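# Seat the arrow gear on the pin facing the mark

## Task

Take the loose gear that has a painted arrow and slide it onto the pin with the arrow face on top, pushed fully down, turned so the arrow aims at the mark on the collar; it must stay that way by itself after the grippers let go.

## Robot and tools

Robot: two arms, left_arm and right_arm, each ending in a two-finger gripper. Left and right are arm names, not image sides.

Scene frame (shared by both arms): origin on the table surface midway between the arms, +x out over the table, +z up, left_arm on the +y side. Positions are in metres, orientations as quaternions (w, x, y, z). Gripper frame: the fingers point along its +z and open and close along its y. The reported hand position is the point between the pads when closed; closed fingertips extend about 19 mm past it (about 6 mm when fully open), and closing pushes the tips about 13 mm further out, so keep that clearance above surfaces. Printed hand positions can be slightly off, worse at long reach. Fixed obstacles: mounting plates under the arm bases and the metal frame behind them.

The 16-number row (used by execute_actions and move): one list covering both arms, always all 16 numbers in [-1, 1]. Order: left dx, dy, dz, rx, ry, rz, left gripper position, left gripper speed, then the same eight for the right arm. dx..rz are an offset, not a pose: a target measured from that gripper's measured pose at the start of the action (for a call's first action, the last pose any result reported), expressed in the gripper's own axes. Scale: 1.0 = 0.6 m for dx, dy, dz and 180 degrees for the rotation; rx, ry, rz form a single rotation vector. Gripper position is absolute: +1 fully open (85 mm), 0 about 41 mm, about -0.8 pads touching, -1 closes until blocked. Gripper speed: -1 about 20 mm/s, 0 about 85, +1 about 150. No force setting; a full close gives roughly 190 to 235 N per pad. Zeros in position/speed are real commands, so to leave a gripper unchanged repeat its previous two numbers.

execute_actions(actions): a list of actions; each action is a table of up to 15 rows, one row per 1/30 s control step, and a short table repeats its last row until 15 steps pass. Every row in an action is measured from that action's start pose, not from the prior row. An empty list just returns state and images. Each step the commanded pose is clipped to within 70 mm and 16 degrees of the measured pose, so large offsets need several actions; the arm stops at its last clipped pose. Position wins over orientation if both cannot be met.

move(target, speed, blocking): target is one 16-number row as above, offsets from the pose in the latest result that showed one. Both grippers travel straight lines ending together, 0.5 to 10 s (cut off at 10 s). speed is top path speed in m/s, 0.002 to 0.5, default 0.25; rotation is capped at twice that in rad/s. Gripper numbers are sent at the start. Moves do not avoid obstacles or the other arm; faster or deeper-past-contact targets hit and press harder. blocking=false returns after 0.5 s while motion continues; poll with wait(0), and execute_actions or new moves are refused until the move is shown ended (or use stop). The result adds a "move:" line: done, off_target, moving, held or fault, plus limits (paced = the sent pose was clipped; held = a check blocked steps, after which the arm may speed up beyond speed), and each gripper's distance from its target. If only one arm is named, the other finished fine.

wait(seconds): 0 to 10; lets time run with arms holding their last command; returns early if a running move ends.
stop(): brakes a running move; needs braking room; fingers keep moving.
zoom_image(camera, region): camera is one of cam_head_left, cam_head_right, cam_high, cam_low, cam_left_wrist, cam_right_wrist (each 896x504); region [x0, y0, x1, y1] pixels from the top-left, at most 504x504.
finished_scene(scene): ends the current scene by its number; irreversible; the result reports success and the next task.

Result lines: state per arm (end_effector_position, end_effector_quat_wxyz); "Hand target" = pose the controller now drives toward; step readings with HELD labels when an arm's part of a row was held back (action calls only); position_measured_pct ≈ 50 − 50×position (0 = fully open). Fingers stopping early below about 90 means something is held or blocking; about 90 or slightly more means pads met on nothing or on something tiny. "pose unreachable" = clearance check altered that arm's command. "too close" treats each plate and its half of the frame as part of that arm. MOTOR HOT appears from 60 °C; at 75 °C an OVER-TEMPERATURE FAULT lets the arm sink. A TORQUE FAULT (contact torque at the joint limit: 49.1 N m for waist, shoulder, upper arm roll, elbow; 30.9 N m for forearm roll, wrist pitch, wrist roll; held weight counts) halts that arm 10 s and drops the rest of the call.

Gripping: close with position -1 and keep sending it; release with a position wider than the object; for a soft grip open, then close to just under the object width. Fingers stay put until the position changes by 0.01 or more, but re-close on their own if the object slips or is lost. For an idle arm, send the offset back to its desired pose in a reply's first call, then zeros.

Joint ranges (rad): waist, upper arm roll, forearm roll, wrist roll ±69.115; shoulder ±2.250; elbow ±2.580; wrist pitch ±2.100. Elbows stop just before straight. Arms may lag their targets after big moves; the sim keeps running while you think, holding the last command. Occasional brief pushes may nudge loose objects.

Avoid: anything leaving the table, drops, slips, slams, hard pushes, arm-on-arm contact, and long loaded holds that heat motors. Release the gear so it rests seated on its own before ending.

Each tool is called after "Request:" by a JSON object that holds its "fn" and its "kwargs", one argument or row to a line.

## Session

Request:
{"fn": "execute_actions", "kwargs": {
  "actions": []
}}

Scene clock: 0.00 s.
left_arm: end_effector_position=(+0.3816, +0.5230, +0.2596) position_measured_pct=0.0 end_effector_quat_wxyz=(+0.257, -0.069, +0.964, +0.020) | right_arm: end_effector_position=(+0.3372, -0.7602, +0.2269) position_measured_pct=0.0 end_effector_quat_wxyz=(+0.022, -0.225, +0.974, +0.025)
Joint positions: left_arm=[-0.478  0.579 -0.071  2.18  -0.253 -0.247  1.228] | right_arm=[ 1.275  0.782 -0.307  1.15   0.34   0.987  2.753]
Joint velocities: left_arm=[ 0.  0.  0. -0. -0.  0. -0.] | right_arm=[ 0.     0.001 -0.    -0.001  0.    -0.     0.001]
Hand target (left_arm): +0.382, +0.523, +0.260; +0.257, -0.069, +0.964, +0.020
Hand target (right_arm): +0.337, -0.760, +0.227; +0.022, -0.225, +0.974, +0.025

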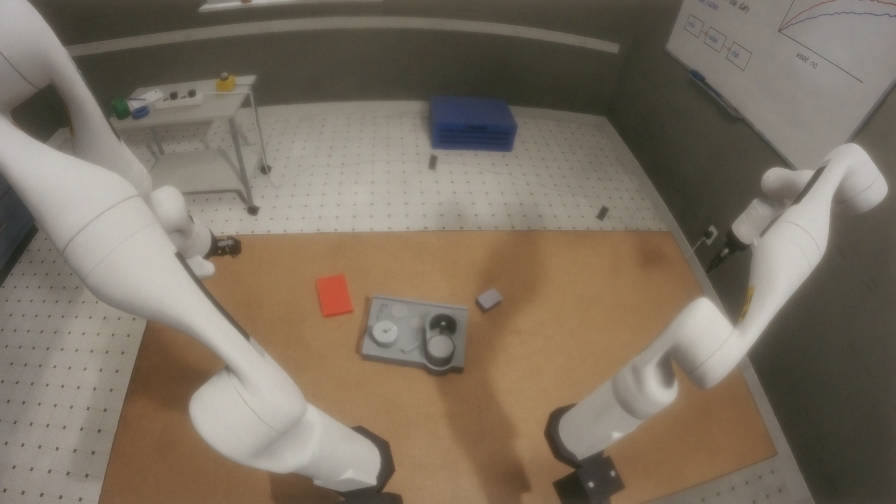

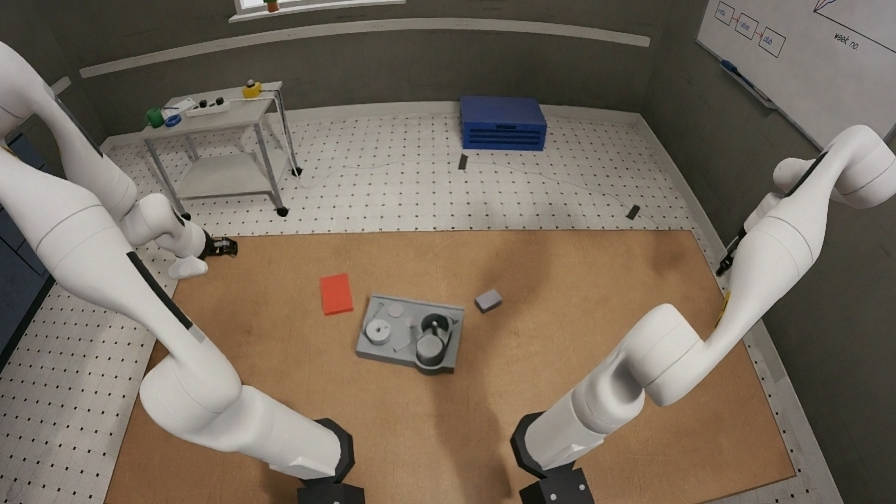

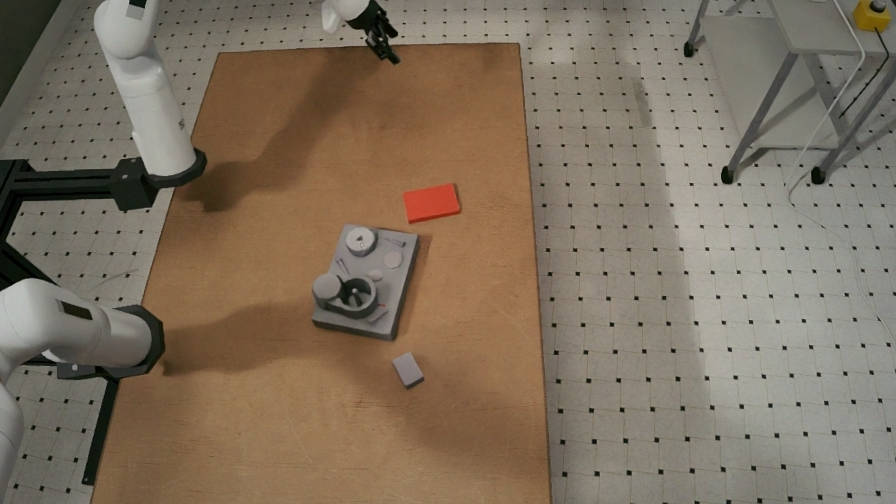

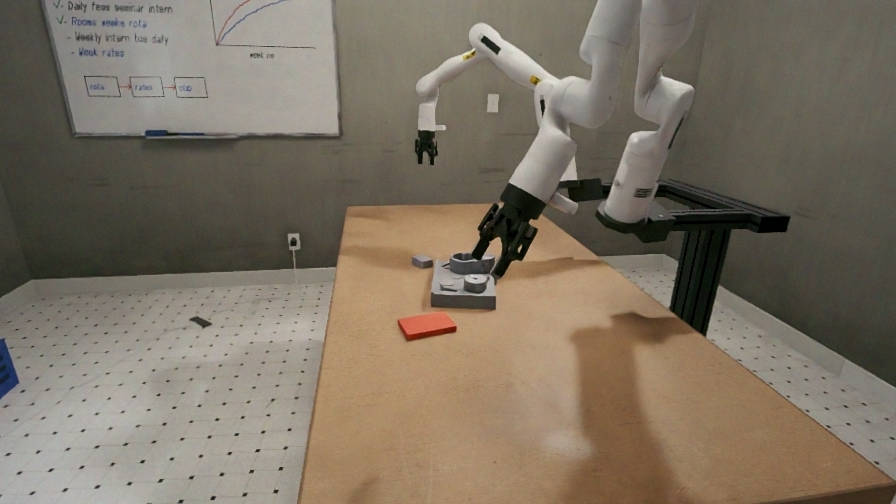

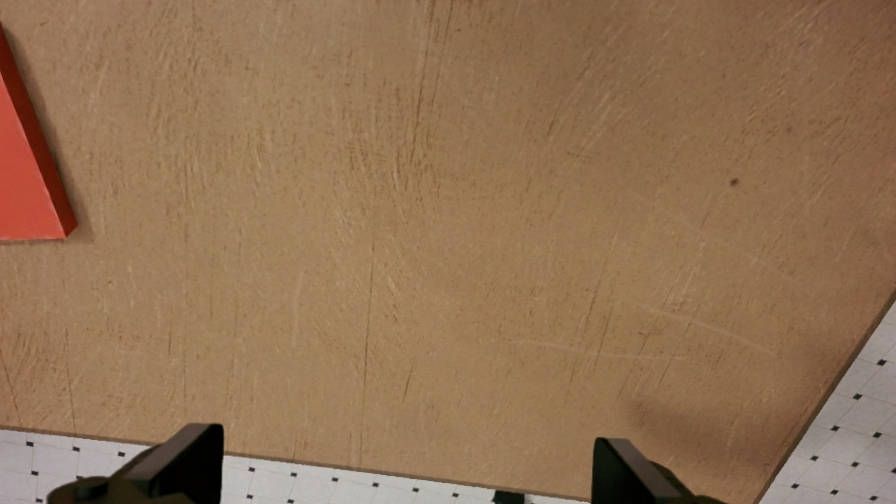

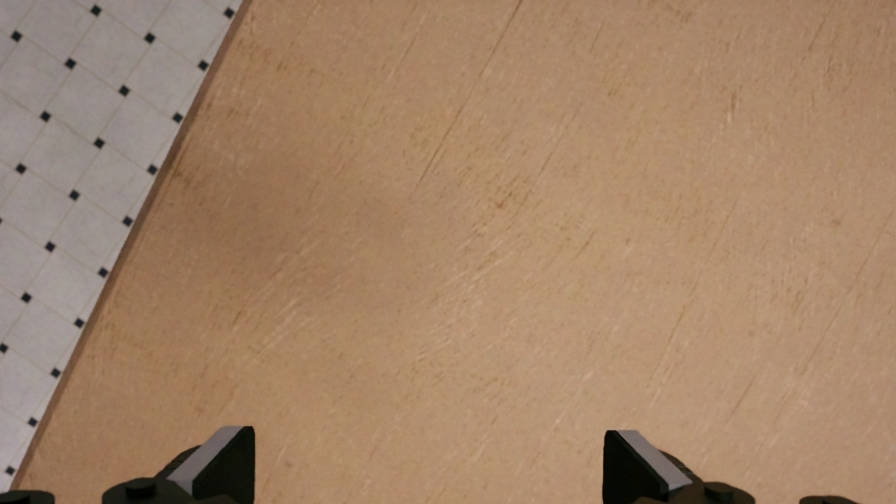

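Request:
{"fn": "zoom_image", "kwargs": {
  "camera": "cam_high",
  "region": [300, 215, 430, 345]
}}

Request:
{"fn": "zoom_image", "kwargs": {
  "camera": "cam_head_left",
  "region": [350, 280, 480, 385]
}}

Request:
{"fn": "zoom_image", "kwargs": {
  "camera": "cam_head_right",
  "region": [345, 280, 475, 385]
}}

Request:
{"fn": "zoom_image", "kwargs": {
  "camera": "cam_low",
  "region": [405, 240, 515, 320]
}}

Region (300, 215, 430, 345) of cam_high's 896x504 image, scaled by 3.877, with more detail than that image has.

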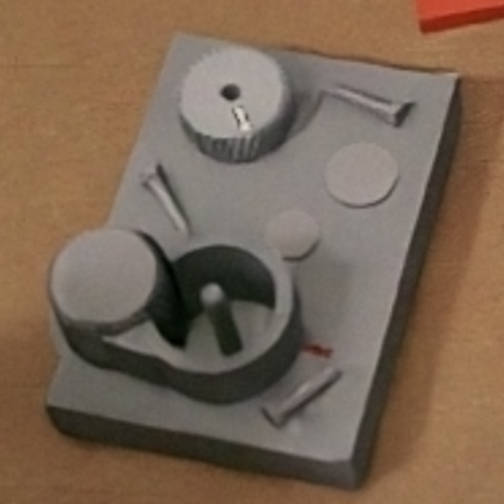

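Region (350, 280, 480, 385) of cam_head_left's 896x504 image, scaled by 3.877, with more detail than that image has; it fills the top 407 rows of this view, and the rest is white.

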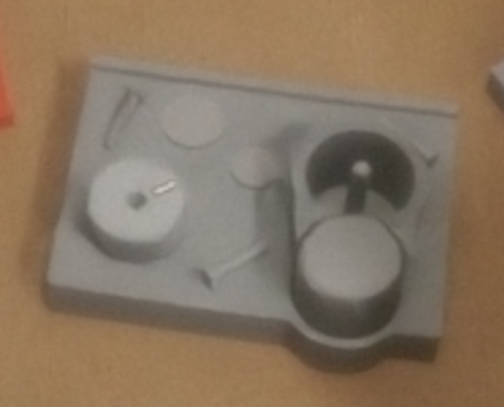

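Region (345, 280, 475, 385) of cam_head_right's 896x504 image, scaled by 3.877, with more detail than that image has; it fills the top 407 rows of this view, and the rest is white.

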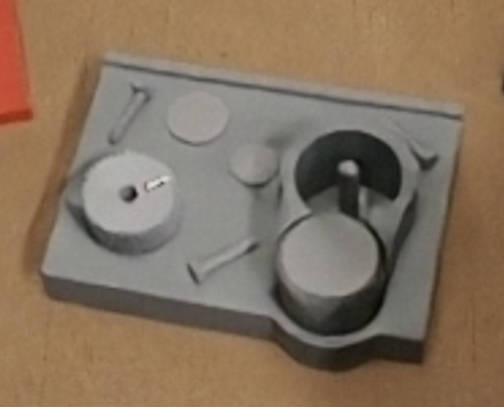

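Region (405, 240, 515, 320) of cam_low's 896x504 image, scaled by 4.582, with more detail than that image has; it fills the top 367 rows of this view, and the rest is white.

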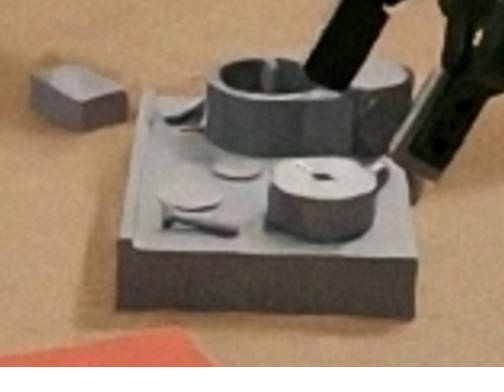

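Request:
{"fn": "zoom_image", "kwargs": {
  "camera": "cam_high",
  "region": [340, 220, 385, 262]
}}

Request:
{"fn": "zoom_image", "kwargs": {
  "camera": "cam_low",
  "region": [455, 248, 500, 298]
}}

Request:
{"fn": "zoom_image", "kwargs": {
  "camera": "cam_head_right",
  "region": [408, 325, 458, 380]
}}

Region (340, 220, 385, 262) of cam_high's 896x504 image, scaled by 11.200, with more detail than that image has; it fills the top 470 rows of this view, and the rest is white.

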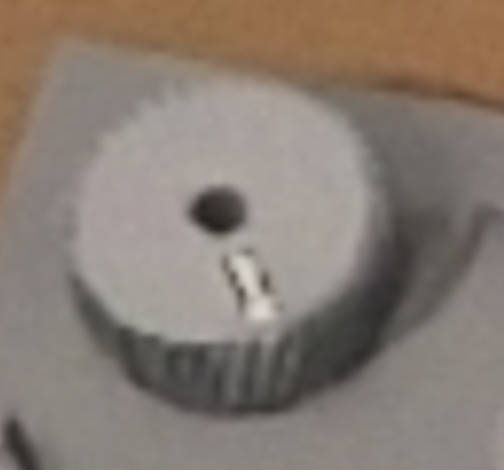

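Region (455, 248, 500, 298) of cam_low's 896x504 image, scaled by 10.080, with more detail than that image has; it fills the left 454 columns of this view, and the rest is white.

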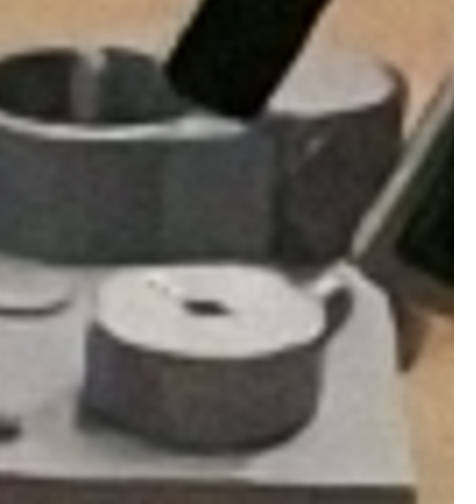

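Region (408, 325, 458, 380) of cam_head_right's 896x504 image, scaled by 9.164, with more detail than that image has; it fills the left 458 columns of this view, and the rest is white.

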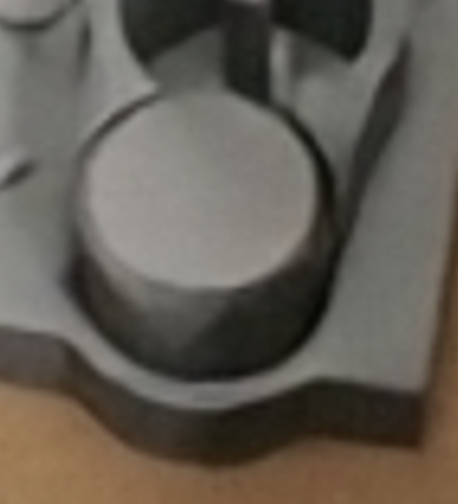

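Request:
{"fn": "move", "kwargs": {
  "target": [0.1783, -0.7585, 0.0577, -0.0016, 0.1659, -0.0099, 1, 0, -0.2758, 0.9978, 0.3288, -0.4588, 0.1805, 0.6398, -0.8, 0],
  "speed": 0.5
}}

Scene clock: 42.40 s.
left_arm: end_effector_position=(+0.3725, +0.0596, +0.1772) position_measured_pct=0.0 end_effector_quat_wxyz=(+0.002, -0.086, +0.996, -0.002) | right_arm: end_effector_position=(+0.2322, -0.1406, +0.0627) position_measured_pct=89.7 end_effector_quat_wxyz=(-0.341, +0.651, +0.451, +0.507)
Joint positions: left_arm=[ 0.899  1.212 -0.565  1.691  0.521  0.541  1.756] | right_arm=[ 1.51   1.657 -0.407  1.885 -0.727  0.501  1.742]
Joint velocities: left_arm=[ 0.001  0.003 -0.001 -0.001 -0.001  0.001  0.001] | right_arm=[ 0.012  0.01  -0.001  0.003 -0.004 -0.005  0.006]
Hand target (left_arm): +0.372, +0.060, +0.177; +0.002, -0.086, +0.996, -0.002
Hand target (right_arm): +0.232, -0.141, +0.063; -0.341, +0.651, +0.451, +0.507
Off the commanded pose (left_arm): 0.003 m, 0 deg.
Off the commanded pose (right_arm): 0.004 m, 0 deg.
move: off_target (right_arm)

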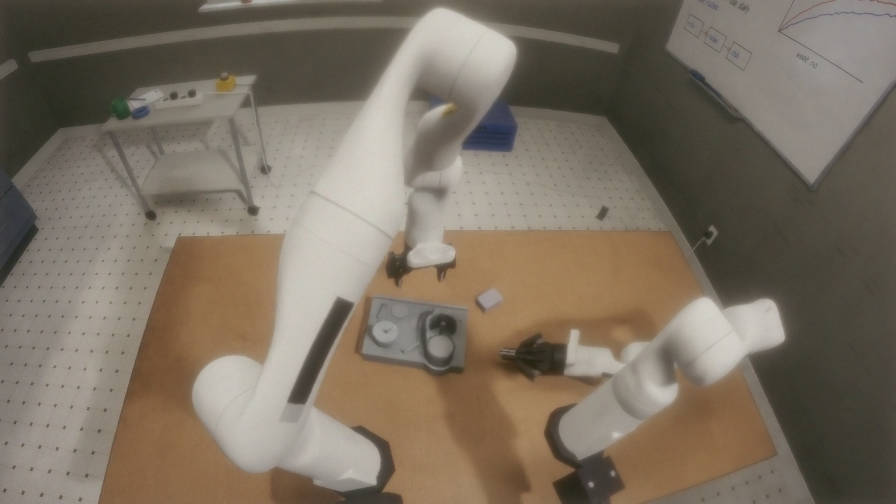

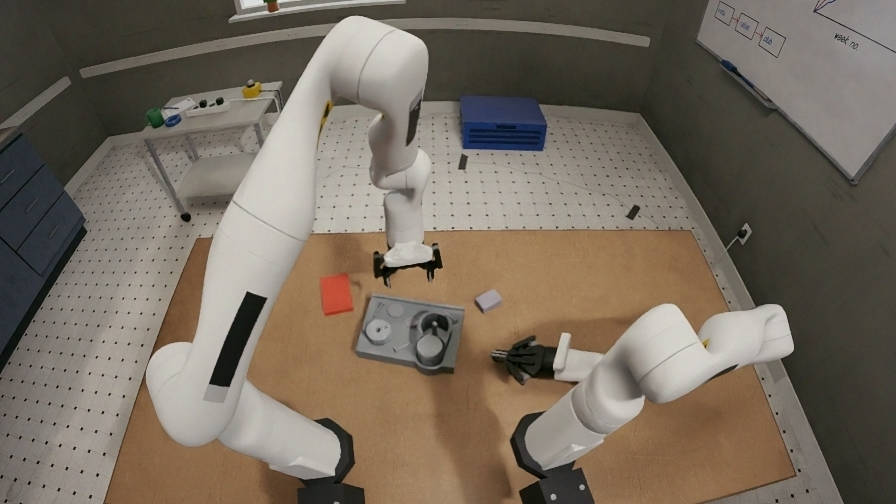

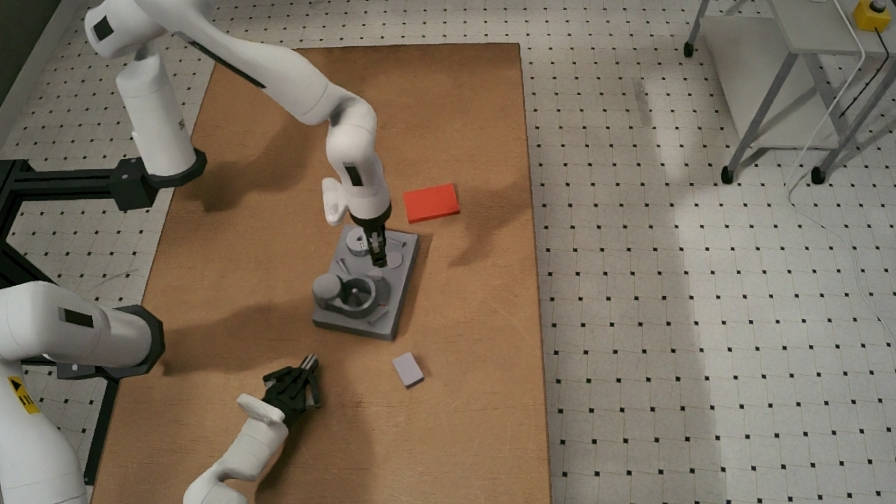

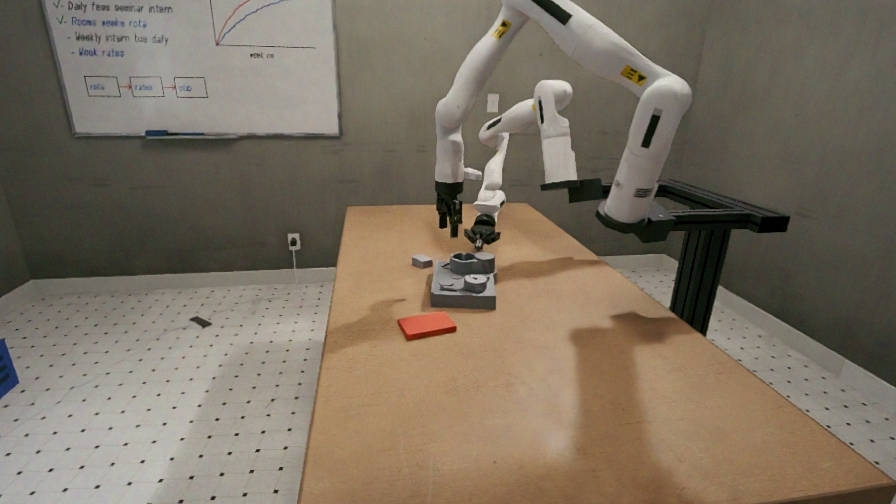

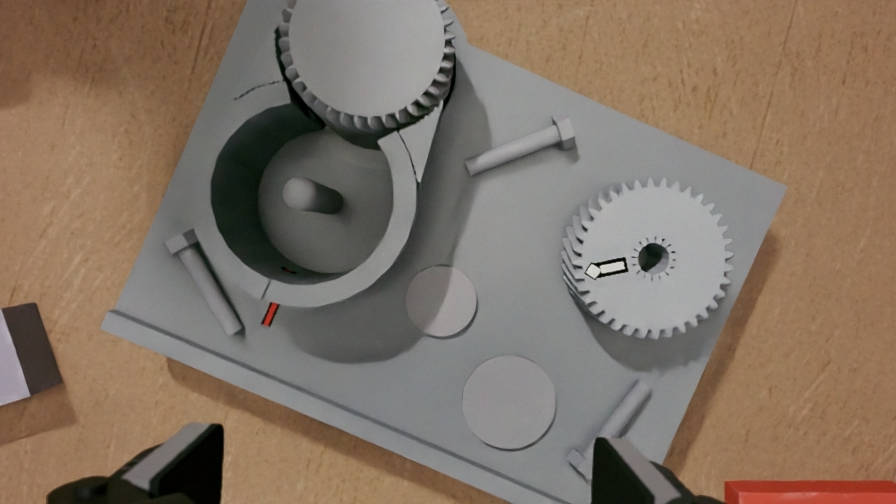

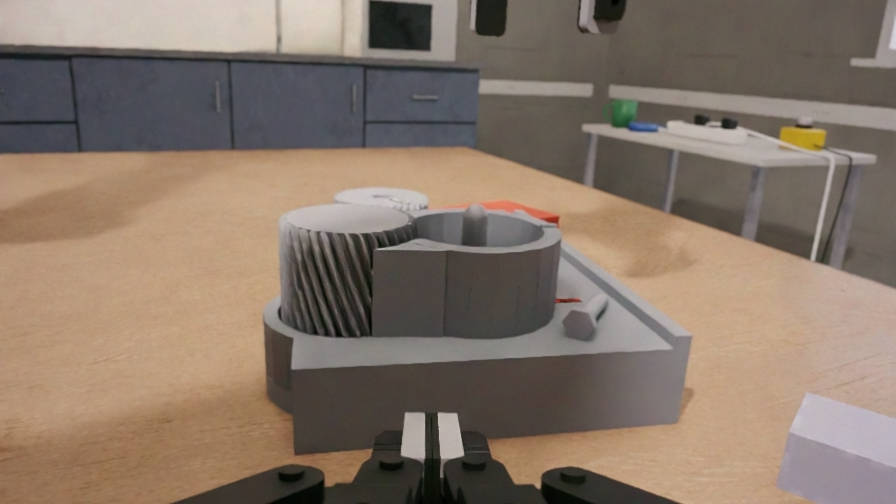

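Request:
{"fn": "zoom_image", "kwargs": {
  "camera": "cam_right_wrist",
  "region": [260, 190, 430, 350]
}}

Request:
{"fn": "zoom_image", "kwargs": {
  "camera": "cam_right_wrist",
  "region": [250, 170, 700, 460]
}}

Request:
{"fn": "zoom_image", "kwargs": {
  "camera": "cam_left_wrist",
  "region": [550, 160, 750, 350]
}}

Request:
{"fn": "zoom_image", "kwargs": {
  "camera": "cam_left_wrist",
  "region": [180, 70, 460, 340]
}}

Region (260, 190, 430, 350) of cam_right_wrist's 896x504 image, scaled by 2.965; it fills the top 474 rows of this view, and the rest is white.

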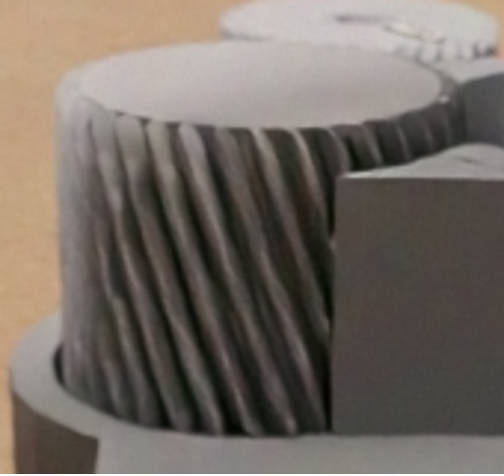

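Region (250, 170, 700, 460) of cam_right_wrist's 896x504 image, scaled by 1.120; it fills the top 325 rows of this view, and the rest is white.

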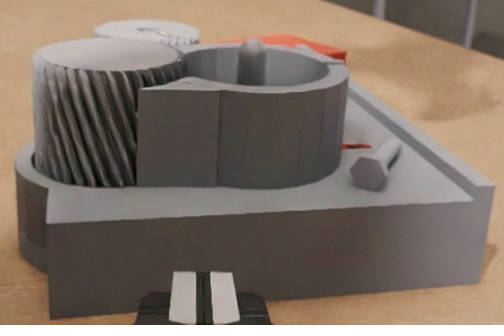

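Region (550, 160, 750, 350) of cam_left_wrist's 896x504 image, scaled by 2.520; it fills the top 479 rows of this view, and the rest is white.

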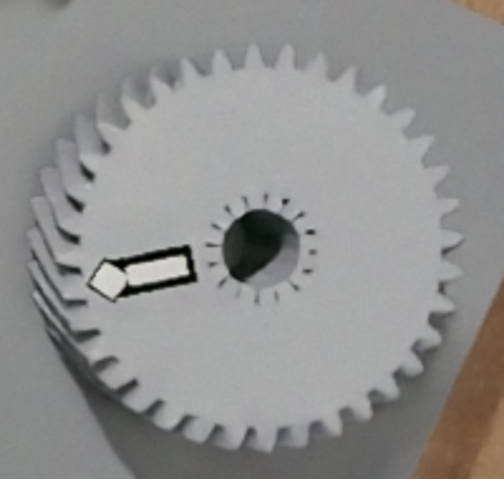

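Region (180, 70, 460, 340) of cam_left_wrist's 896x504 image, scaled by 1.800; it fills the top 486 rows of this view, and the rest is white.

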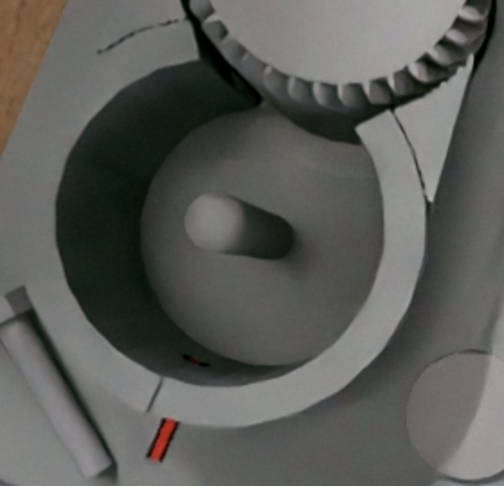

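Request:
{"fn": "zoom_image", "kwargs": {
  "camera": "cam_left_wrist",
  "region": [640, 170, 740, 265]
}}

Request:
{"fn": "zoom_image", "kwargs": {
  "camera": "cam_left_wrist",
  "region": [640, 250, 740, 345]
}}

Request:
{"fn": "zoom_image", "kwargs": {
  "camera": "cam_left_wrist",
  "region": [555, 250, 660, 345]
}}

Request:
{"fn": "zoom_image", "kwargs": {
  "camera": "cam_left_wrist",
  "region": [555, 170, 660, 265]
}}

Region (640, 170, 740, 265) of cam_left_wrist's 896x504 image, scaled by 5.040; it fills the top 479 rows of this view, and the rest is white.

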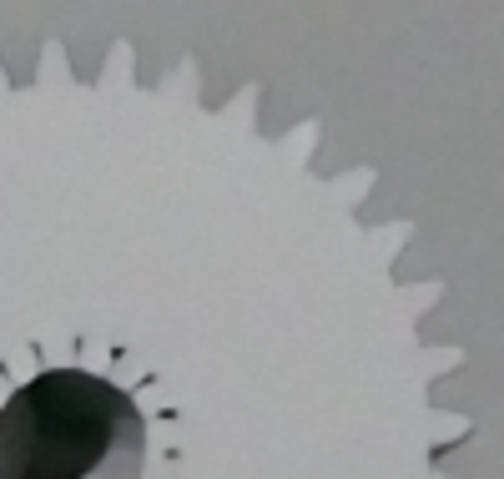

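Region (640, 250, 740, 345) of cam_left_wrist's 896x504 image, scaled by 5.040; it fills the top 479 rows of this view, and the rest is white.

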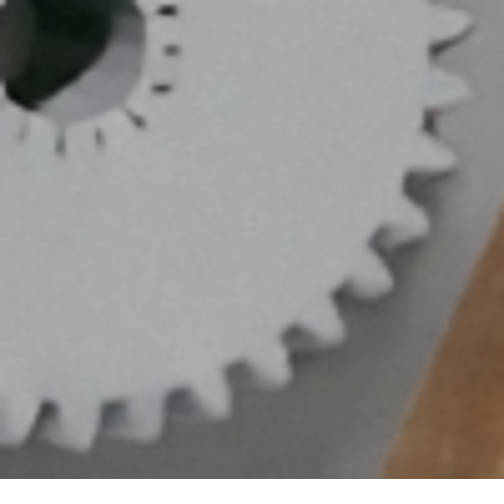

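Region (555, 250, 660, 345) of cam_left_wrist's 896x504 image, scaled by 4.800; it fills the top 456 rows of this view, and the rest is white.

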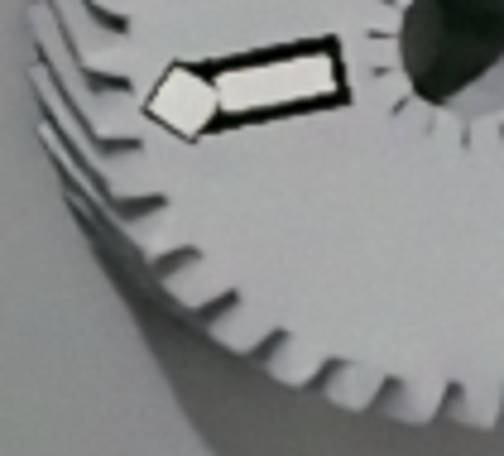

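Region (555, 170, 660, 265) of cam_left_wrist's 896x504 image, scaled by 4.800; it fills the top 456 rows of this view, and the rest is white.

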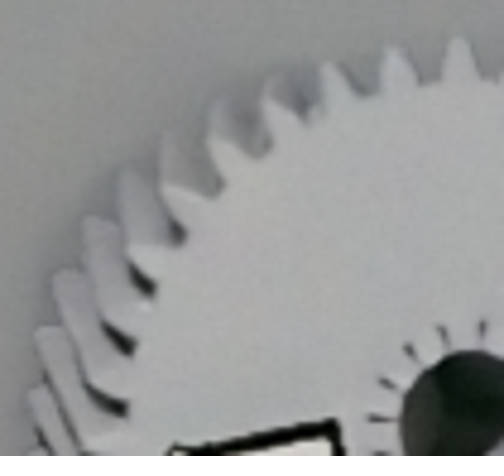

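Request:
{"fn": "execute_actions", "kwargs": {
  "actions": []
}}

Scene clock: 57.50 s.
left_arm: end_effector_position=(+0.3725, +0.0595, +0.1771) position_measured_pct=0.0 end_effector_quat_wxyz=(+0.002, -0.086, +0.996, -0.002) | right_arm: end_effector_position=(+0.2320, -0.1405, +0.0626) position_measured_pct=89.7 end_effector_quat_wxyz=(-0.341, +0.651, +0.451, +0.507)
Joint positions: left_arm=[ 0.899  1.212 -0.565  1.691  0.521  0.541  1.756] | right_arm=[ 1.511  1.658 -0.407  1.885 -0.727  0.5    1.742]
Joint velocities: left_arm=[-0.  0. -0.  0.  0.  0.  0.] | right_arm=[ 0.001 -0.     0.     0.001  0.     0.    -0.   ]
Hand target (left_arm): +0.372, +0.060, +0.177; +0.002, -0.086, +0.996, -0.002
Hand target (right_arm): +0.232, -0.141, +0.063; -0.341, +0.651, +0.451, +0.507
Off the commanded pose (left_arm): 0.003 m, 0 deg.
Off the commanded pose (right_arm): 0.003 m, 0 deg.

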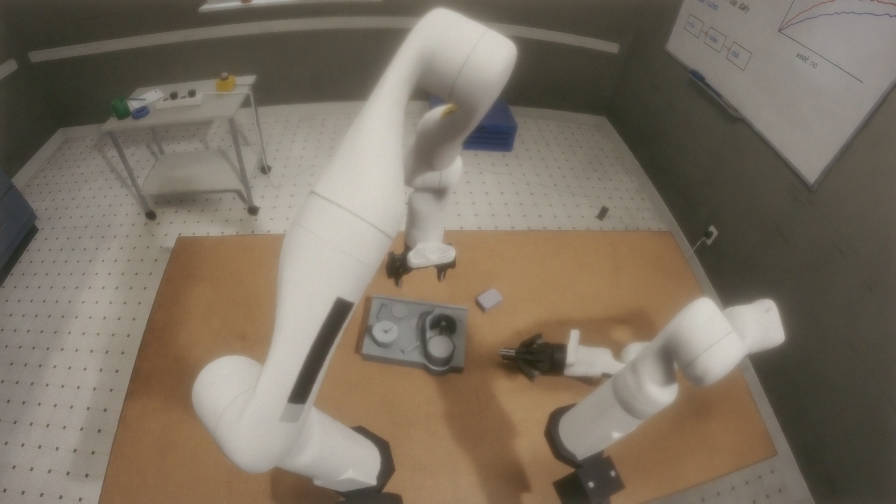

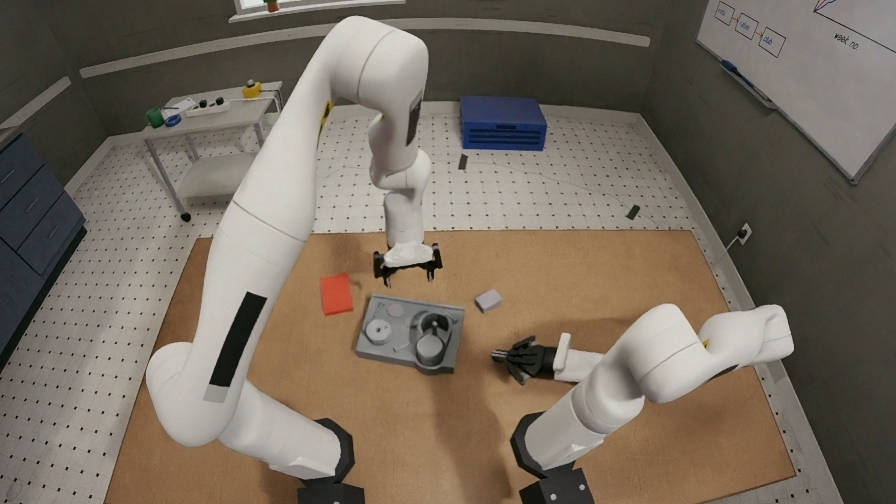

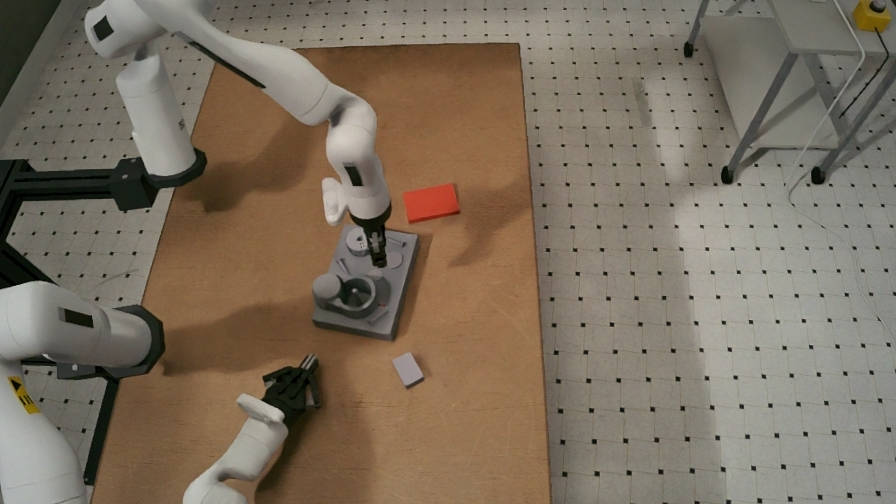

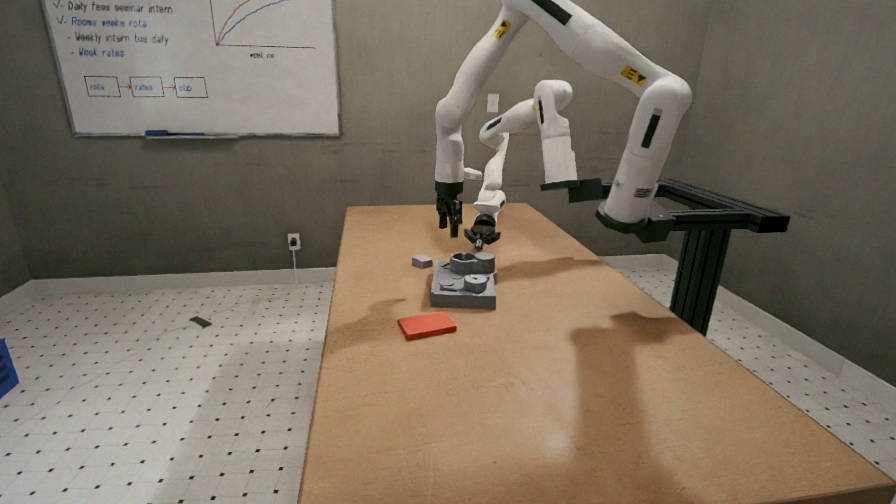

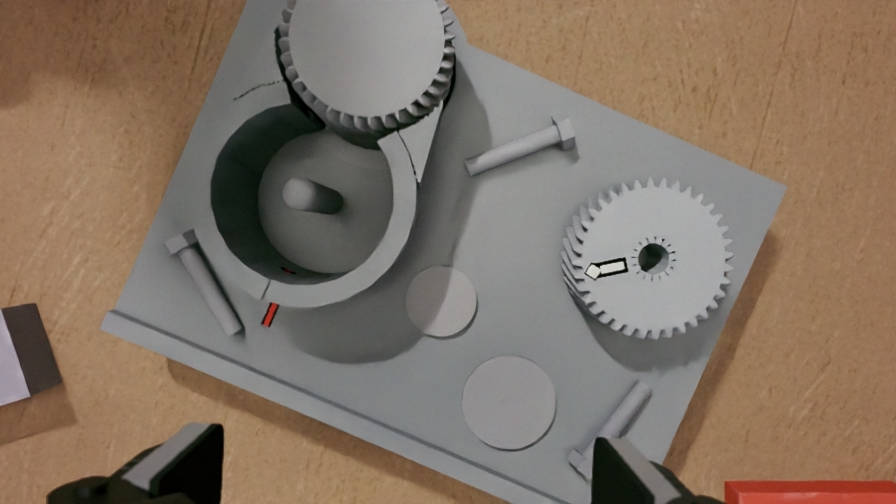

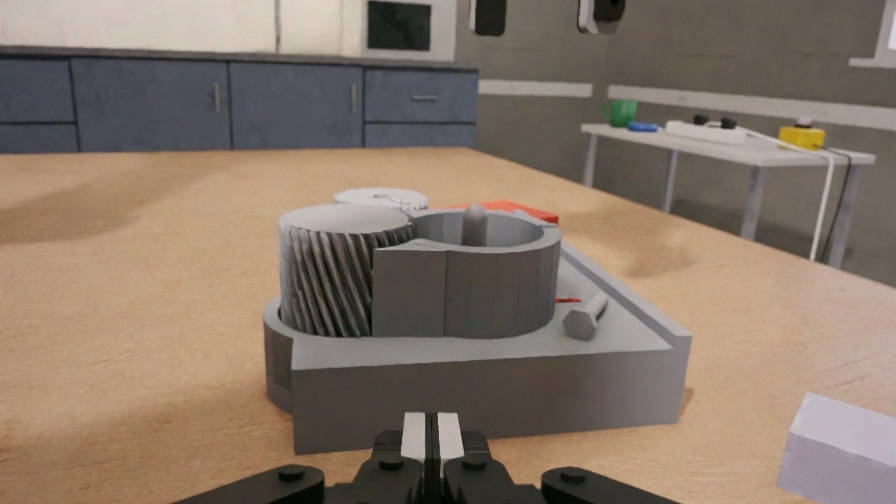

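Request:
{"fn": "zoom_image", "kwargs": {
  "camera": "cam_left_wrist",
  "region": [180, 70, 460, 340]
}}

Request:
{"fn": "zoom_image", "kwargs": {
  "camera": "cam_right_wrist",
  "region": [250, 180, 590, 460]
}}

Request:
{"fn": "zoom_image", "kwargs": {
  "camera": "cam_left_wrist",
  "region": [540, 160, 750, 350]
}}

Region (180, 70, 460, 340) of cam_left_wrist's 896x504 image, scaled by 1.800; it fills the top 486 rows of this view, and the rest is white.

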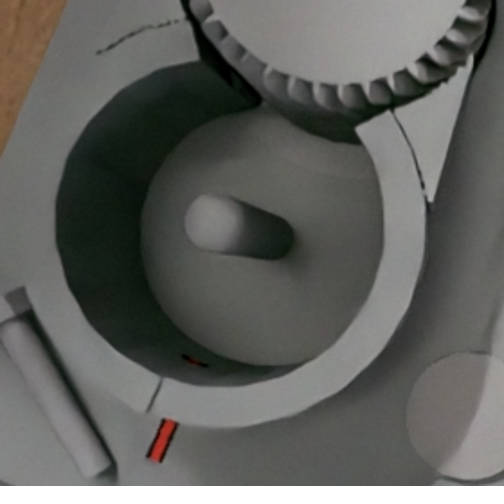

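Region (250, 180, 590, 460) of cam_right_wrist's 896x504 image, scaled by 1.482; it fills the top 415 rows of this view, and the rest is white.

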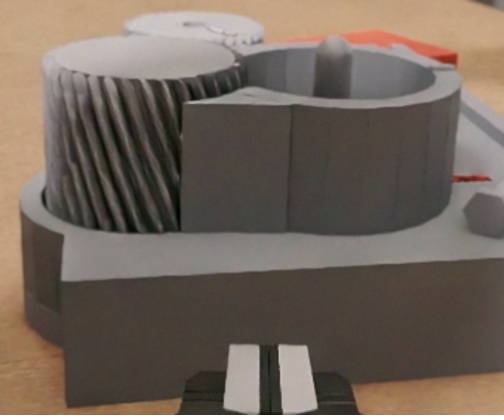

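Region (540, 160, 750, 350) of cam_left_wrist's 896x504 image, scaled by 2.400; it fills the top 456 rows of this view, and the rest is white.

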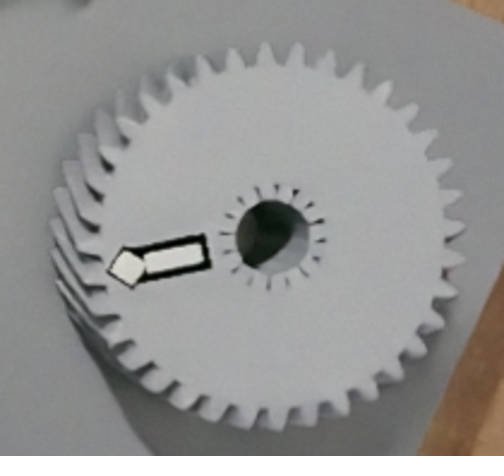

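Request:
{"fn": "zoom_image", "kwargs": {
  "camera": "cam_right_wrist",
  "region": [270, 195, 430, 345]
}}

Region (270, 195, 430, 345) of cam_right_wrist's 896x504 image, scaled by 3.150; it fills the top 472 rows of this view, and the rest is white.

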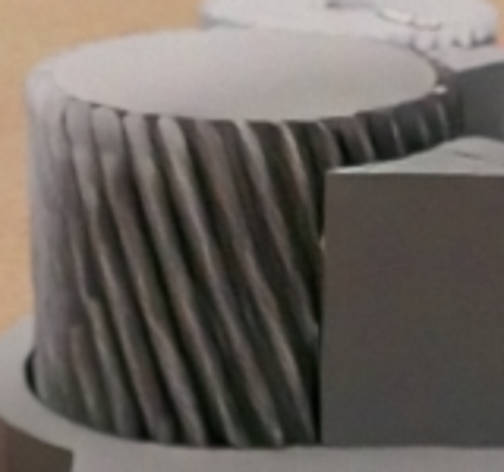

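Request:
{"fn": "zoom_image", "kwargs": {
  "camera": "cam_left_wrist",
  "region": [260, 0, 480, 150]
}}

Region (260, 0, 480, 150) of cam_left_wrist's 896x504 image, scaled by 2.291; it fills the top 344 rows of this view, and the rest is white.

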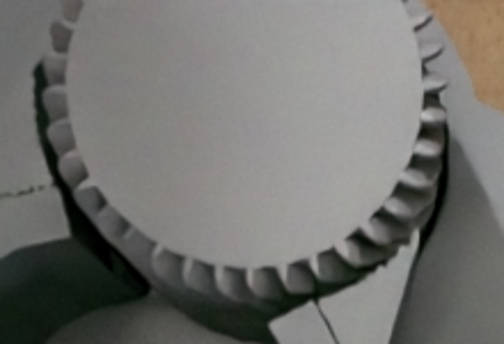

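Request:
{"fn": "zoom_image", "kwargs": {
  "camera": "cam_right_wrist",
  "region": [290, 225, 410, 345]
}}

Region (290, 225, 410, 345) of cam_right_wrist's 896x504 image, scaled by 4.200.

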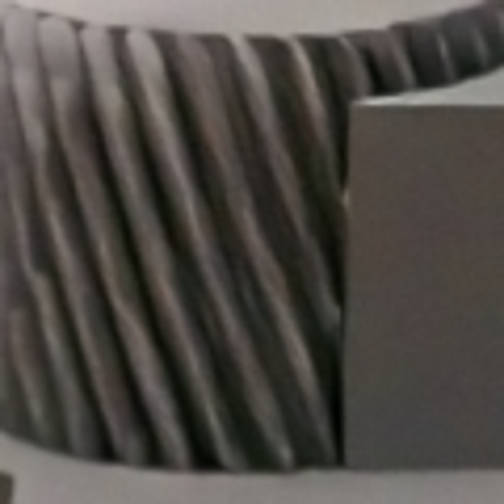

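Request:
{"fn": "zoom_image", "kwargs": {
  "camera": "cam_left_wrist",
  "region": [240, 230, 350, 340]
}}

Request:
{"fn": "zoom_image", "kwargs": {
  "camera": "cam_left_wrist",
  "region": [200, 130, 360, 260]
}}

Region (240, 230, 350, 340) of cam_left_wrist's 896x504 image, scaled by 4.582.

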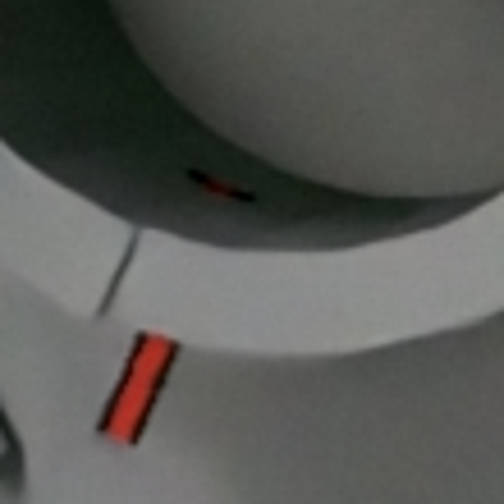

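Region (200, 130, 360, 260) of cam_left_wrist's 896x504 image, scaled by 3.150; it fills the top 410 rows of this view, and the rest is white.

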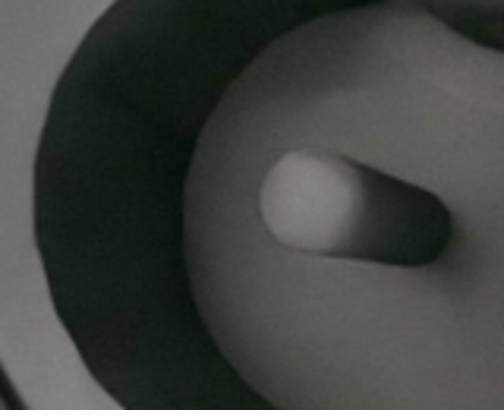

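Request:
{"fn": "zoom_image", "kwargs": {
  "camera": "cam_low",
  "region": [420, 240, 510, 315]
}}

Request:
{"fn": "zoom_image", "kwargs": {
  "camera": "cam_left_wrist",
  "region": [550, 190, 670, 330]
}}

Region (420, 240, 510, 315) of cam_low's 896x504 image, scaled by 5.600, with more detail than that image has.

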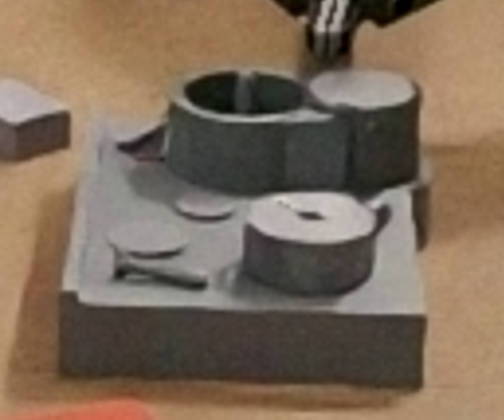

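Region (550, 190, 670, 330) of cam_left_wrist's 896x504 image, scaled by 3.600; it fills the left 432 columns of this view, and the rest is white.

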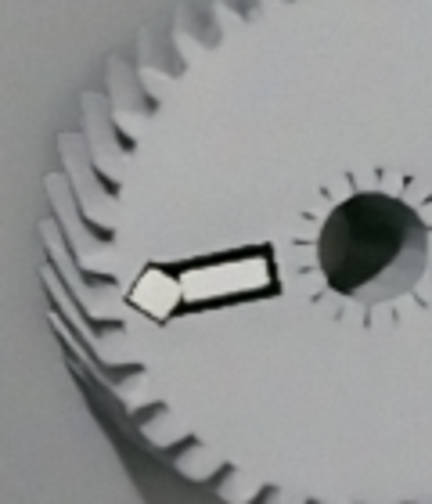

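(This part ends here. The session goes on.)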